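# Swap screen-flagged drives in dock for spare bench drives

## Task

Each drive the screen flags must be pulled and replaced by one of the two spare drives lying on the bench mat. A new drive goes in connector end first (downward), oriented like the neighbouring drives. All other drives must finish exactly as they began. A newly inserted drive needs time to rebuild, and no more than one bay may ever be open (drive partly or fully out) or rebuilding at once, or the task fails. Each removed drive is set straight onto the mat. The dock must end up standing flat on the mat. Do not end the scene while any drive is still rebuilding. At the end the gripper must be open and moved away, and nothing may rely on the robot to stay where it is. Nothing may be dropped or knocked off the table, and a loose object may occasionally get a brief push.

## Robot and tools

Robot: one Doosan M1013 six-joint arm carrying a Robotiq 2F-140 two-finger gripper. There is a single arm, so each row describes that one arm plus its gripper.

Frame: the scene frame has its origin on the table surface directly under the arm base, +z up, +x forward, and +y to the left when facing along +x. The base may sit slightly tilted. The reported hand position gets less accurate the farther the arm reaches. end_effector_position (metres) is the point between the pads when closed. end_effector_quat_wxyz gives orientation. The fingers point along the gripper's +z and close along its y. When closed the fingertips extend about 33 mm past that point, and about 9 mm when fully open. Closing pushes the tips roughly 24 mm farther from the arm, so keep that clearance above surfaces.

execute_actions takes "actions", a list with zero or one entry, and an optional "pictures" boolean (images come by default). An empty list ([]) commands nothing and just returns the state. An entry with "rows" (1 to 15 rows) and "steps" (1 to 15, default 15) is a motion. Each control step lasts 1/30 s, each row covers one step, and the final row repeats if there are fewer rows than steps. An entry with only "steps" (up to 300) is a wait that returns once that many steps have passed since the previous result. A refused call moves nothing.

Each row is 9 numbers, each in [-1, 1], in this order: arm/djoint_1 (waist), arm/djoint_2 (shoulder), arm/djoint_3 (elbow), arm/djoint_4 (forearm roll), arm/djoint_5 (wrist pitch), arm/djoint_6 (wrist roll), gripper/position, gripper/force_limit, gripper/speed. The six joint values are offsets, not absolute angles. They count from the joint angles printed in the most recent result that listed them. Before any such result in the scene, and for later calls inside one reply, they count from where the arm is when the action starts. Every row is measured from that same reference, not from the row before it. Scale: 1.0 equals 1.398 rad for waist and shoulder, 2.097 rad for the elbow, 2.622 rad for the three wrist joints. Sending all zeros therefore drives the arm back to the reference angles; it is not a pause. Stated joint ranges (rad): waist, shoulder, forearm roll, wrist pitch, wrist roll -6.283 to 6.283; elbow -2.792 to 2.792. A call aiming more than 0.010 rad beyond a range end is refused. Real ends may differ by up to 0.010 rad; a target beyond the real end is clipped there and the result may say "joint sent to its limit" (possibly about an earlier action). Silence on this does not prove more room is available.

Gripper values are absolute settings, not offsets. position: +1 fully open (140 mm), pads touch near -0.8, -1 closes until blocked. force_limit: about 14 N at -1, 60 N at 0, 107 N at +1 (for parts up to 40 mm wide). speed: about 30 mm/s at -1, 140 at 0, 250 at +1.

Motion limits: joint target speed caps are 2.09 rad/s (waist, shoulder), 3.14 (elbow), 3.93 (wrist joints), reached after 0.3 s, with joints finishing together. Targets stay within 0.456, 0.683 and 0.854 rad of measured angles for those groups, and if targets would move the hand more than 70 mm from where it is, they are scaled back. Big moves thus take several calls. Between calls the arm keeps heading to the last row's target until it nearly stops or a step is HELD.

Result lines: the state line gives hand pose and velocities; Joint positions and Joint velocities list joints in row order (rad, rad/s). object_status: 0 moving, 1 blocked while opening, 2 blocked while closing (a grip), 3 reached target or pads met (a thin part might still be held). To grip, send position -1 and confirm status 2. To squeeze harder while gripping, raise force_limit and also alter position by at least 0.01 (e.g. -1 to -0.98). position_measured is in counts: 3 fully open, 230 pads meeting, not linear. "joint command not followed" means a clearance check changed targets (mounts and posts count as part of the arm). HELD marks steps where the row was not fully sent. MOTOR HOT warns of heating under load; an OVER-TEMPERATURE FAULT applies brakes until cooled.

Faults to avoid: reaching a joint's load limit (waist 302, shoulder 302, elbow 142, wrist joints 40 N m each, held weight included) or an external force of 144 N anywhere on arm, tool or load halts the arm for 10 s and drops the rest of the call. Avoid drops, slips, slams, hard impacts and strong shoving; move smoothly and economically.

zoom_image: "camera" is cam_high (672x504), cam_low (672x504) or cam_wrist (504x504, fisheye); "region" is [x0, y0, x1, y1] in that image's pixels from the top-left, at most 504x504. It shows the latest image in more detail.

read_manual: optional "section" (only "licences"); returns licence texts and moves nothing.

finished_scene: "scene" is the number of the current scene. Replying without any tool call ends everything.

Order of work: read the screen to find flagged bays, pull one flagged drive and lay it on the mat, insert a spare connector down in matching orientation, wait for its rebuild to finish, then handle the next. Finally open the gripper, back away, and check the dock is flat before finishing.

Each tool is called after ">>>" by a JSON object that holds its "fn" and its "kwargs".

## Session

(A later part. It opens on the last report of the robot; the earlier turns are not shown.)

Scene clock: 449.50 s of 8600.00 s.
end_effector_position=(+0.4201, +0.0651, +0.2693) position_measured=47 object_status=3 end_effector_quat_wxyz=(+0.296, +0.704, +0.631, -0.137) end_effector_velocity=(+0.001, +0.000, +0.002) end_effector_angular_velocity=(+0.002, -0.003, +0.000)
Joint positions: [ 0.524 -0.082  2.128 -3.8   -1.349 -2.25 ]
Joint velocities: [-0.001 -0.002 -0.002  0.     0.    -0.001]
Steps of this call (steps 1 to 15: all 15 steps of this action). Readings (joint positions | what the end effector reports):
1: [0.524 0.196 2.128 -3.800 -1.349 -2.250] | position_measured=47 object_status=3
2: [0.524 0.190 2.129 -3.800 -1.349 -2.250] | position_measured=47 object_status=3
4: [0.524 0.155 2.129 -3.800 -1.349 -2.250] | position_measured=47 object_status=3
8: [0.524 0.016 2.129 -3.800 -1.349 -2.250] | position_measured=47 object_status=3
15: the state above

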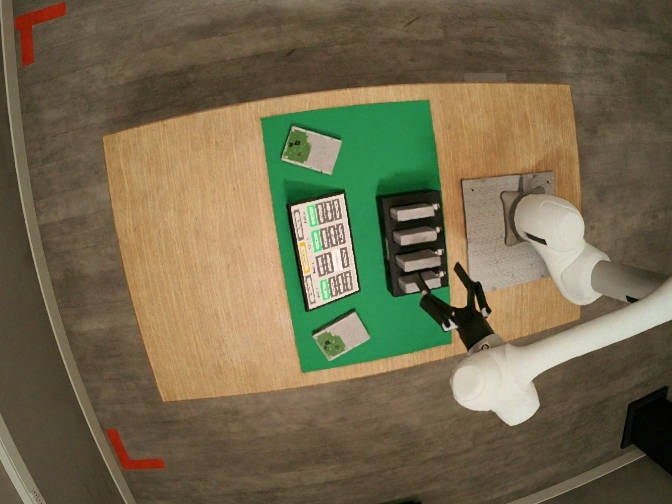

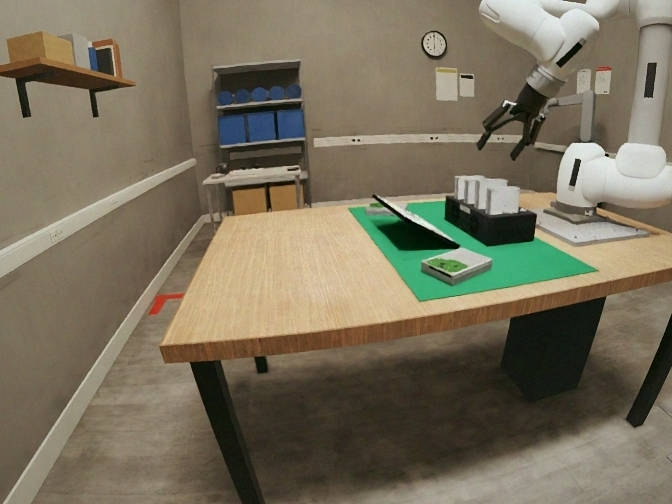

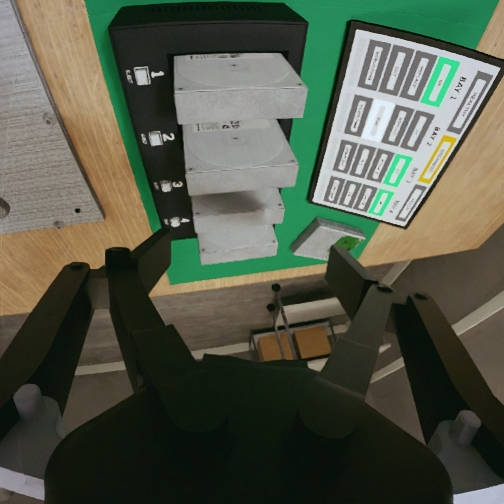

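>>> {"fn": "execute_actions", "kwargs": {"actions": [{"rows":[[0,-0.12,0,0,0,0,-1,1,0],[0,-0.12,0,0,0,0,-1,1,0],[0,-0.12,0,0,0,0,-1,1,0],[-0.36,-0.12,-0.008,0.251,0.073,-0.323,-1,1,0]]}], "pictures": false}}

>>> {"fn": "execute_actions", "kwargs": {"actions": [{"steps":25}], "pictures": false}}

>>> {"fn": "execute_actions", "kwargs": {"actions": [{"rows":[[0,0.0885,0,0,0,0,-1,1,0]]}]}}

Scene clock: 457.63 s of 8600.00 s.
end_effector_position=(+0.4054, +0.0576, +0.2747) position_measured=152 object_status=0 end_effector_quat_wxyz=(+0.069, +0.710, +0.701, +0.000) end_effector_velocity=(+0.132, -0.037, +0.025) end_effector_angular_velocity=(+1.229, -0.172, +0.232)
Joint positions: [ 0.124 -0.241  2.115 -3.262 -1.194 -2.941]
Joint velocities: [-1.18  -0.105 -0.036  1.375  0.414 -1.786]
Steps of this call (steps 1 to 15: the robot went on to your last target; steps 16 to 229: nothing new was sent; steps 230 to 244: all 15 steps of this action). Readings (joint positions | what the end effector reports):
230: [0.524 -0.084 2.128 -3.800 -1.349 -2.250] | position_measured=47 object_status=0
231: [0.524 -0.090 2.128 -3.800 -1.349 -2.250] | position_measured=53 object_status=0
233: [0.524 -0.125 2.128 -3.799 -1.349 -2.251] | position_measured=68 object_status=0
237: [0.462 -0.200 2.126 -3.703 -1.323 -2.373] | position_measured=99 object_status=0
244: the state above

Scene clock: 458.47 s of 8600.00 s.
end_effector_position=(+0.4194, +0.0532, +0.2792) position_measured=235 object_status=3 end_effector_quat_wxyz=(+0.042, +0.705, +0.706, +0.047) end_effector_velocity=(-0.000, +0.000, -0.001) end_effector_angular_velocity=(+0.002, +0.001, -0.002)
Joint positions: [ 0.021 -0.25   2.112 -3.142 -1.158 -3.097]
Joint velocities: [-0.    -0.     0.001  0.002  0.     0.001]
Steps of this call (steps 1 to 25: the robot went on to your last target). Readings (joint positions | what the end effector reports):
1: [0.088 -0.245 2.114 -3.220 -1.181 -2.996] | position_measured=159 object_status=0
2: [0.060 -0.247 2.113 -3.187 -1.171 -3.038] | position_measured=167 object_status=0
4: [0.027 -0.250 2.112 -3.149 -1.160 -3.088] | position_measured=182 object_status=0
8: [0.021 -0.250 2.112 -3.142 -1.158 -3.097] | position_measured=212 object_status=0
25: the state above

Scene clock: 458.97 s of 8600.00 s.
end_effector_position=(+0.4301, +0.0538, +0.2264) position_measured=235 object_status=3 end_effector_quat_wxyz=(+0.001, +0.707, +0.708, +0.002) end_effector_velocity=(-0.001, -0.000, -0.002) end_effector_angular_velocity=(-0.000, +0.004, -0.001)
Joint positions: [ 0.021 -0.127  2.112 -3.142 -1.158 -3.097]
Joint velocities: [-0.001  0.001  0.002  0.    -0.001  0.   ]
Steps of this call (steps 1 to 15: all 15 steps of this action). Readings (joint positions | what the end effector reports):
1: [0.021 -0.250 2.112 -3.142 -1.158 -3.097] | position_measured=235 object_status=3
2: [0.021 -0.244 2.112 -3.142 -1.158 -3.097] | position_measured=235 object_status=3
4: [0.021 -0.208 2.112 -3.142 -1.158 -3.097] | position_measured=235 object_status=3
8: [0.021 -0.129 2.112 -3.142 -1.158 -3.097] | position_measured=235 object_status=3
15: the state above

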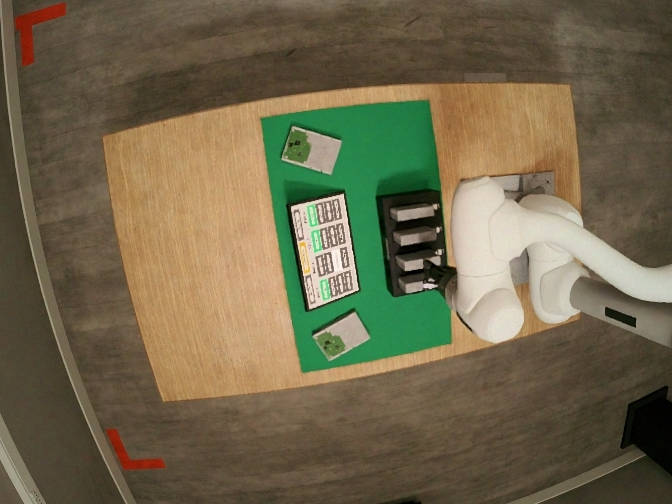

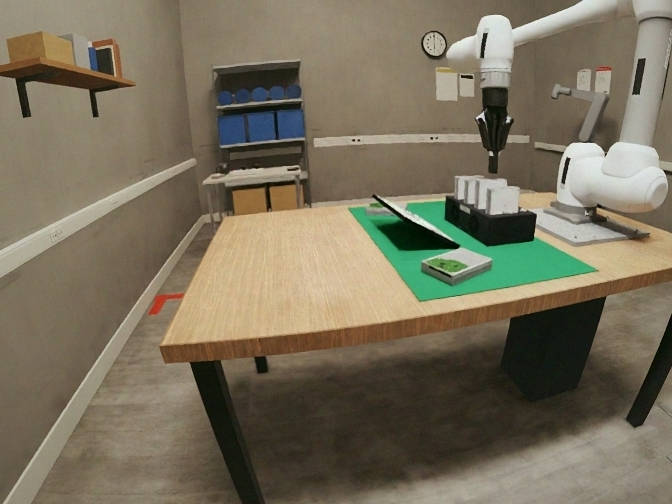

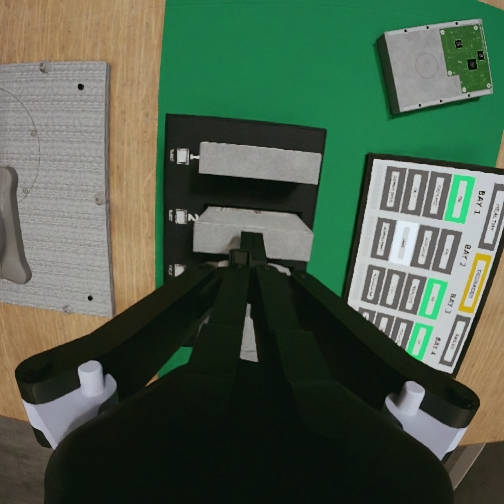

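>>> {"fn": "execute_actions", "kwargs": {"actions": [{"rows":[[0,0.008,0.009,0,0.012,0,-1,1,0],[0,0.008,0.009,0,0.012,0,-1,1,0],[0,0.012,0.014,0,0.0175,0,-1,1,0],[0,0.012,0.014,0,0.0175,0,-1,1,0],[0,0.014,0.016,0,0.02,0,-1,1,0],[0,0.015,0.0175,0,0.022,0,-1,1,0],[0,0.016,0.0185,0,0.0235,0,-1,1,0],[0,0.0168,0.0194,0,0.0245,0,-1,1,0]]}]}}

Scene clock: 464.30 s of 8600.00 s.
end_effector_position=(+0.4291, +0.0538, +0.1956) position_measured=235 object_status=3 end_effector_quat_wxyz=(+0.001, +0.707, +0.708, +0.002) end_effector_velocity=(+0.000, +0.000, +0.000) end_effector_angular_velocity=(+0.002, -0.001, -0.003)
Joint positions: [ 0.021 -0.103  2.152 -3.142 -1.094 -3.097]
Joint velocities: [-0.001 -0.    -0.     0.002  0.001  0.   ]
Steps of this call (steps 1 to 15: the robot went on to your last target; steps 16 to 145: nothing new was sent; steps 146 to 160: all 15 steps of this action). Readings (joint positions | what the end effector reports):
146: [0.021 -0.126 2.112 -3.142 -1.157 -3.097] | position_measured=235 object_status=3
147: [0.021 -0.123 2.118 -3.142 -1.146 -3.097] | position_measured=235 object_status=3
149: [0.021 -0.114 2.133 -3.142 -1.124 -3.097] | position_measured=235 object_status=3
153: [0.021 -0.106 2.148 -3.142 -1.100 -3.097] | position_measured=235 object_status=3
160: the state above

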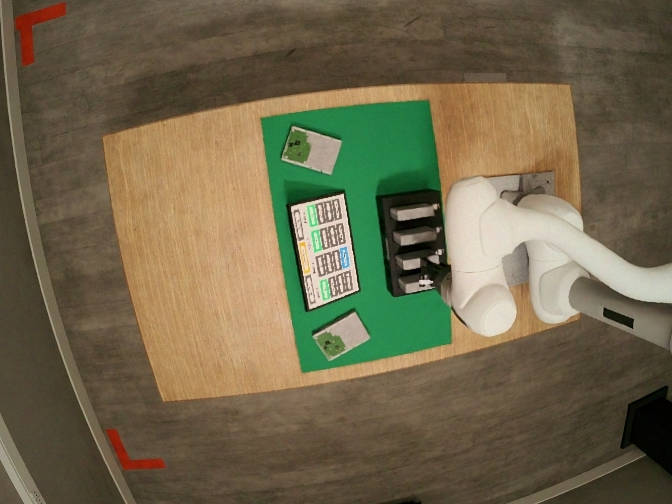

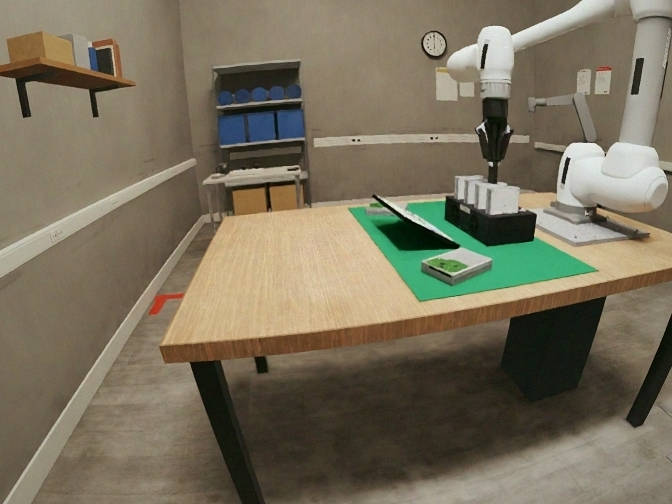

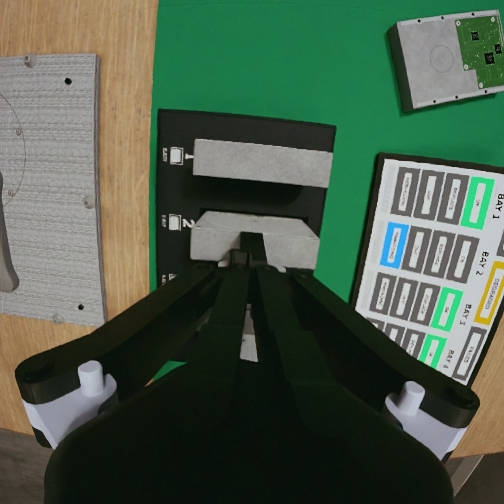

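Rebuilding. One more millimetre to be sure, then clear.

>>> {"fn": "execute_actions", "kwargs": {"actions": [{"rows":[[0,0.0006,0.0007,0,0.0009,0,-1,1,0]],"steps":8}], "pictures": false}}

>>> {"fn": "execute_actions", "kwargs": {"actions": [{"rows":[[0,-0.1,-0.06,0,0,0,-1,1,0]]}], "pictures": false}}

>>> {"fn": "execute_actions", "kwargs": {"actions": [{"steps":300}], "pictures": false}}

>>> {"fn": "execute_actions", "kwargs": {"actions": [{"steps":300}], "pictures": false}}

>>> {"fn": "execute_actions", "kwargs": {"actions": [{"steps":300}], "pictures": false}}

>>> {"fn": "execute_actions", "kwargs": {"actions": [{"steps":300}]}}

Scene clock: 469.50 s of 8600.00 s.
end_effector_position=(+0.4291, +0.0538, +0.1946) position_measured=235 object_status=3 end_effector_quat_wxyz=(+0.001, +0.707, +0.708, +0.002) end_effector_velocity=(-0.001, +0.000, -0.001) end_effector_angular_velocity=(+0.000, +0.002, +0.001)
Joint positions: [ 0.021 -0.102  2.154 -3.142 -1.091 -3.097]
Joint velocities: [ 0.     0.     0.002  0.     0.    -0.001]
Steps of this call (steps 1 to 15: the robot went on to your last target; steps 16 to 148: nothing new was sent; steps 149 to 156: all 8 steps of this action). Readings (joint positions | what the end effector reports):
149: [0.021 -0.103 2.152 -3.142 -1.093 -3.097] | position_measured=235 object_status=3
150: [0.021 -0.103 2.153 -3.142 -1.092 -3.097] | position_measured=235 object_status=3
152: [0.021 -0.103 2.153 -3.142 -1.091 -3.097] | position_measured=235 object_status=3
156: the state above

Scene clock: 470.00 s of 8600.00 s.
end_effector_position=(+0.4808, +0.0559, +0.3305) position_measured=235 object_status=3 end_effector_quat_wxyz=(+0.090, +0.700, +0.701, +0.100) end_effector_velocity=(-0.000, +0.001, +0.002) end_effector_angular_velocity=(+0.001, -0.003, +0.001)
Joint positions: [ 0.021 -0.242  2.028 -3.142 -1.091 -3.097]
Joint velocities: [ 0.002 -0.003 -0.001  0.    -0.001  0.001]
Steps of this call (steps 1 to 15: all 15 steps of this action). Readings (joint positions | what the end effector reports):
1: [0.021 -0.103 2.153 -3.142 -1.091 -3.097] | position_measured=235 object_status=3
2: [0.021 -0.109 2.148 -3.142 -1.091 -3.097] | position_measured=235 object_status=3
4: [0.021 -0.143 2.117 -3.142 -1.091 -3.097] | position_measured=235 object_status=3
8: [0.021 -0.215 2.052 -3.142 -1.091 -3.097] | position_measured=235 object_status=3
15: the state above

Scene clock: 480.00 s of 8600.00 s.
end_effector_position=(+0.4809, +0.0559, +0.3307) position_measured=235 object_status=3 end_effector_quat_wxyz=(+0.090, +0.700, +0.701, +0.100) end_effector_velocity=(-0.000, -0.000, -0.001) end_effector_angular_velocity=(+0.001, +0.000, -0.000)
Joint positions: [ 0.021 -0.242  2.028 -3.142 -1.091 -3.097]
Joint velocities: [-0.001  0.     0.001  0.001  0.    -0.001]
Steps of this call (steps 1 to 15: the robot went on to your last target; steps 16 to 300: nothing new was sent). Readings (joint positions | what the end effector reports):
1: [0.021 -0.242 2.028 -3.142 -1.091 -3.097] | position_measured=235 object_status=3
2: [0.021 -0.242 2.028 -3.142 -1.091 -3.097] | position_measured=235 object_status=3
4: [0.021 -0.242 2.028 -3.142 -1.091 -3.097] | position_measured=235 object_status=3
8: [0.021 -0.242 2.028 -3.142 -1.091 -3.097] | position_measured=235 object_status=3
300: the state above
The arm was judged still, so your last target was given up. Only a new action makes it travel on or press farther. Fingers that are still opening or closing keep moving.

Scene clock: 490.00 s of 8600.00 s.
end_effector_position=(+0.4809, +0.0559, +0.3307) position_measured=235 object_status=3 end_effector_quat_wxyz=(+0.090, +0.700, +0.701, +0.100) end_effector_velocity=(+0.001, -0.000, +0.001) end_effector_angular_velocity=(-0.002, -0.002, +0.001)
Joint positions: [ 0.021 -0.242  2.028 -3.142 -1.091 -3.097]
Joint velocities: [ 0.001  0.    -0.002 -0.003  0.     0.   ]
Steps of this call (steps 1 to 300: nothing new was sent). Readings (joint positions | what the end effector reports):
1: [0.021 -0.242 2.028 -3.142 -1.091 -3.097] | position_measured=235 object_status=3
2: [0.021 -0.242 2.028 -3.142 -1.091 -3.097] | position_measured=235 object_status=3
4: [0.021 -0.242 2.028 -3.142 -1.091 -3.097] | position_measured=235 object_status=3
8: [0.021 -0.242 2.028 -3.142 -1.091 -3.097] | position_measured=235 object_status=3
300: the state above

Scene clock: 500.00 s of 8600.00 s.
end_effector_position=(+0.4809, +0.0559, +0.3307) position_measured=235 object_status=3 end_effector_quat_wxyz=(+0.090, +0.700, +0.701, +0.100) end_effector_velocity=(-0.000, -0.001, -0.000) end_effector_angular_velocity=(-0.002, -0.000, +0.001)
Joint positions: [ 0.021 -0.242  2.028 -3.142 -1.091 -3.097]
Joint velocities: [-0.    -0.     0.001 -0.002  0.001 -0.   ]
Steps of this call (steps 1 to 300: nothing new was sent). Readings (joint positions | what the end effector reports):
1: [0.021 -0.242 2.028 -3.142 -1.091 -3.097] | position_measured=235 object_status=3
2: [0.021 -0.242 2.028 -3.142 -1.091 -3.097] | position_measured=235 object_status=3
4: [0.021 -0.242 2.028 -3.142 -1.091 -3.097] | position_measured=235 object_status=3
8: [0.021 -0.242 2.028 -3.142 -1.091 -3.097] | position_measured=235 object_status=3
300: the state above

Scene clock: 510.00 s of 8600.00 s.
end_effector_position=(+0.4809, +0.0559, +0.3307) position_measured=235 object_status=3 end_effector_quat_wxyz=(+0.090, +0.700, +0.701, +0.100) end_effector_velocity=(-0.000, -0.001, -0.000) end_effector_angular_velocity=(-0.001, +0.001, -0.001)
Joint positions: [ 0.021 -0.242  2.028 -3.142 -1.091 -3.097]
Joint velocities: [-0.002  0.     0.001 -0.     0.    -0.001]
Steps of this call (steps 1 to 300: nothing new was sent). Readings (joint positions | what the end effector reports):
1: [0.021 -0.242 2.028 -3.142 -1.091 -3.097] | position_measured=235 object_status=3
2: [0.021 -0.242 2.028 -3.142 -1.091 -3.097] | position_measured=235 object_status=3
4: [0.021 -0.242 2.028 -3.142 -1.091 -3.097] | position_measured=235 object_status=3
8: [0.021 -0.242 2.028 -3.142 -1.091 -3.097] | position_measured=235 object_status=3
300: the state above

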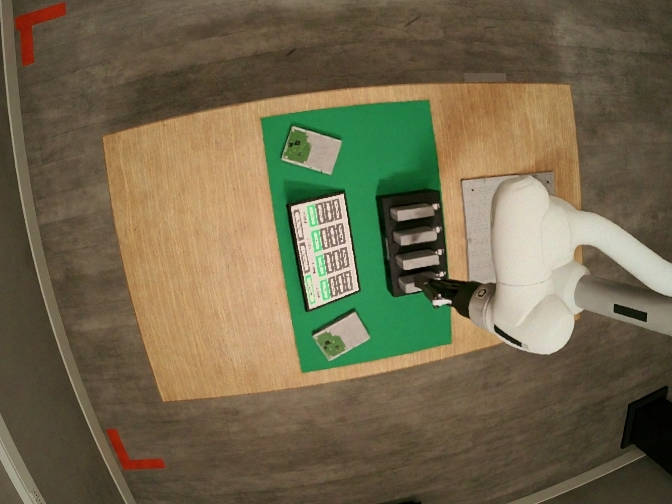

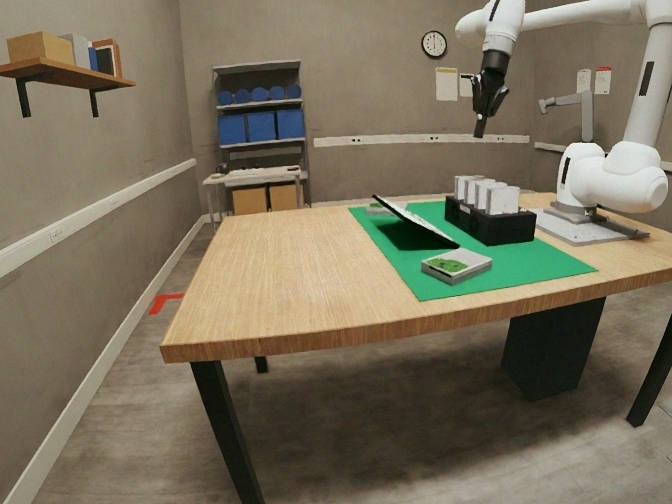

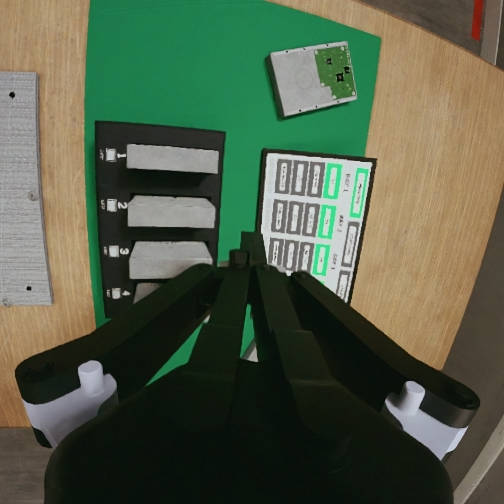

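>>> {"fn": "finished_scene", "kwargs": {"scene": 2}}

The scene is finished: the task was done.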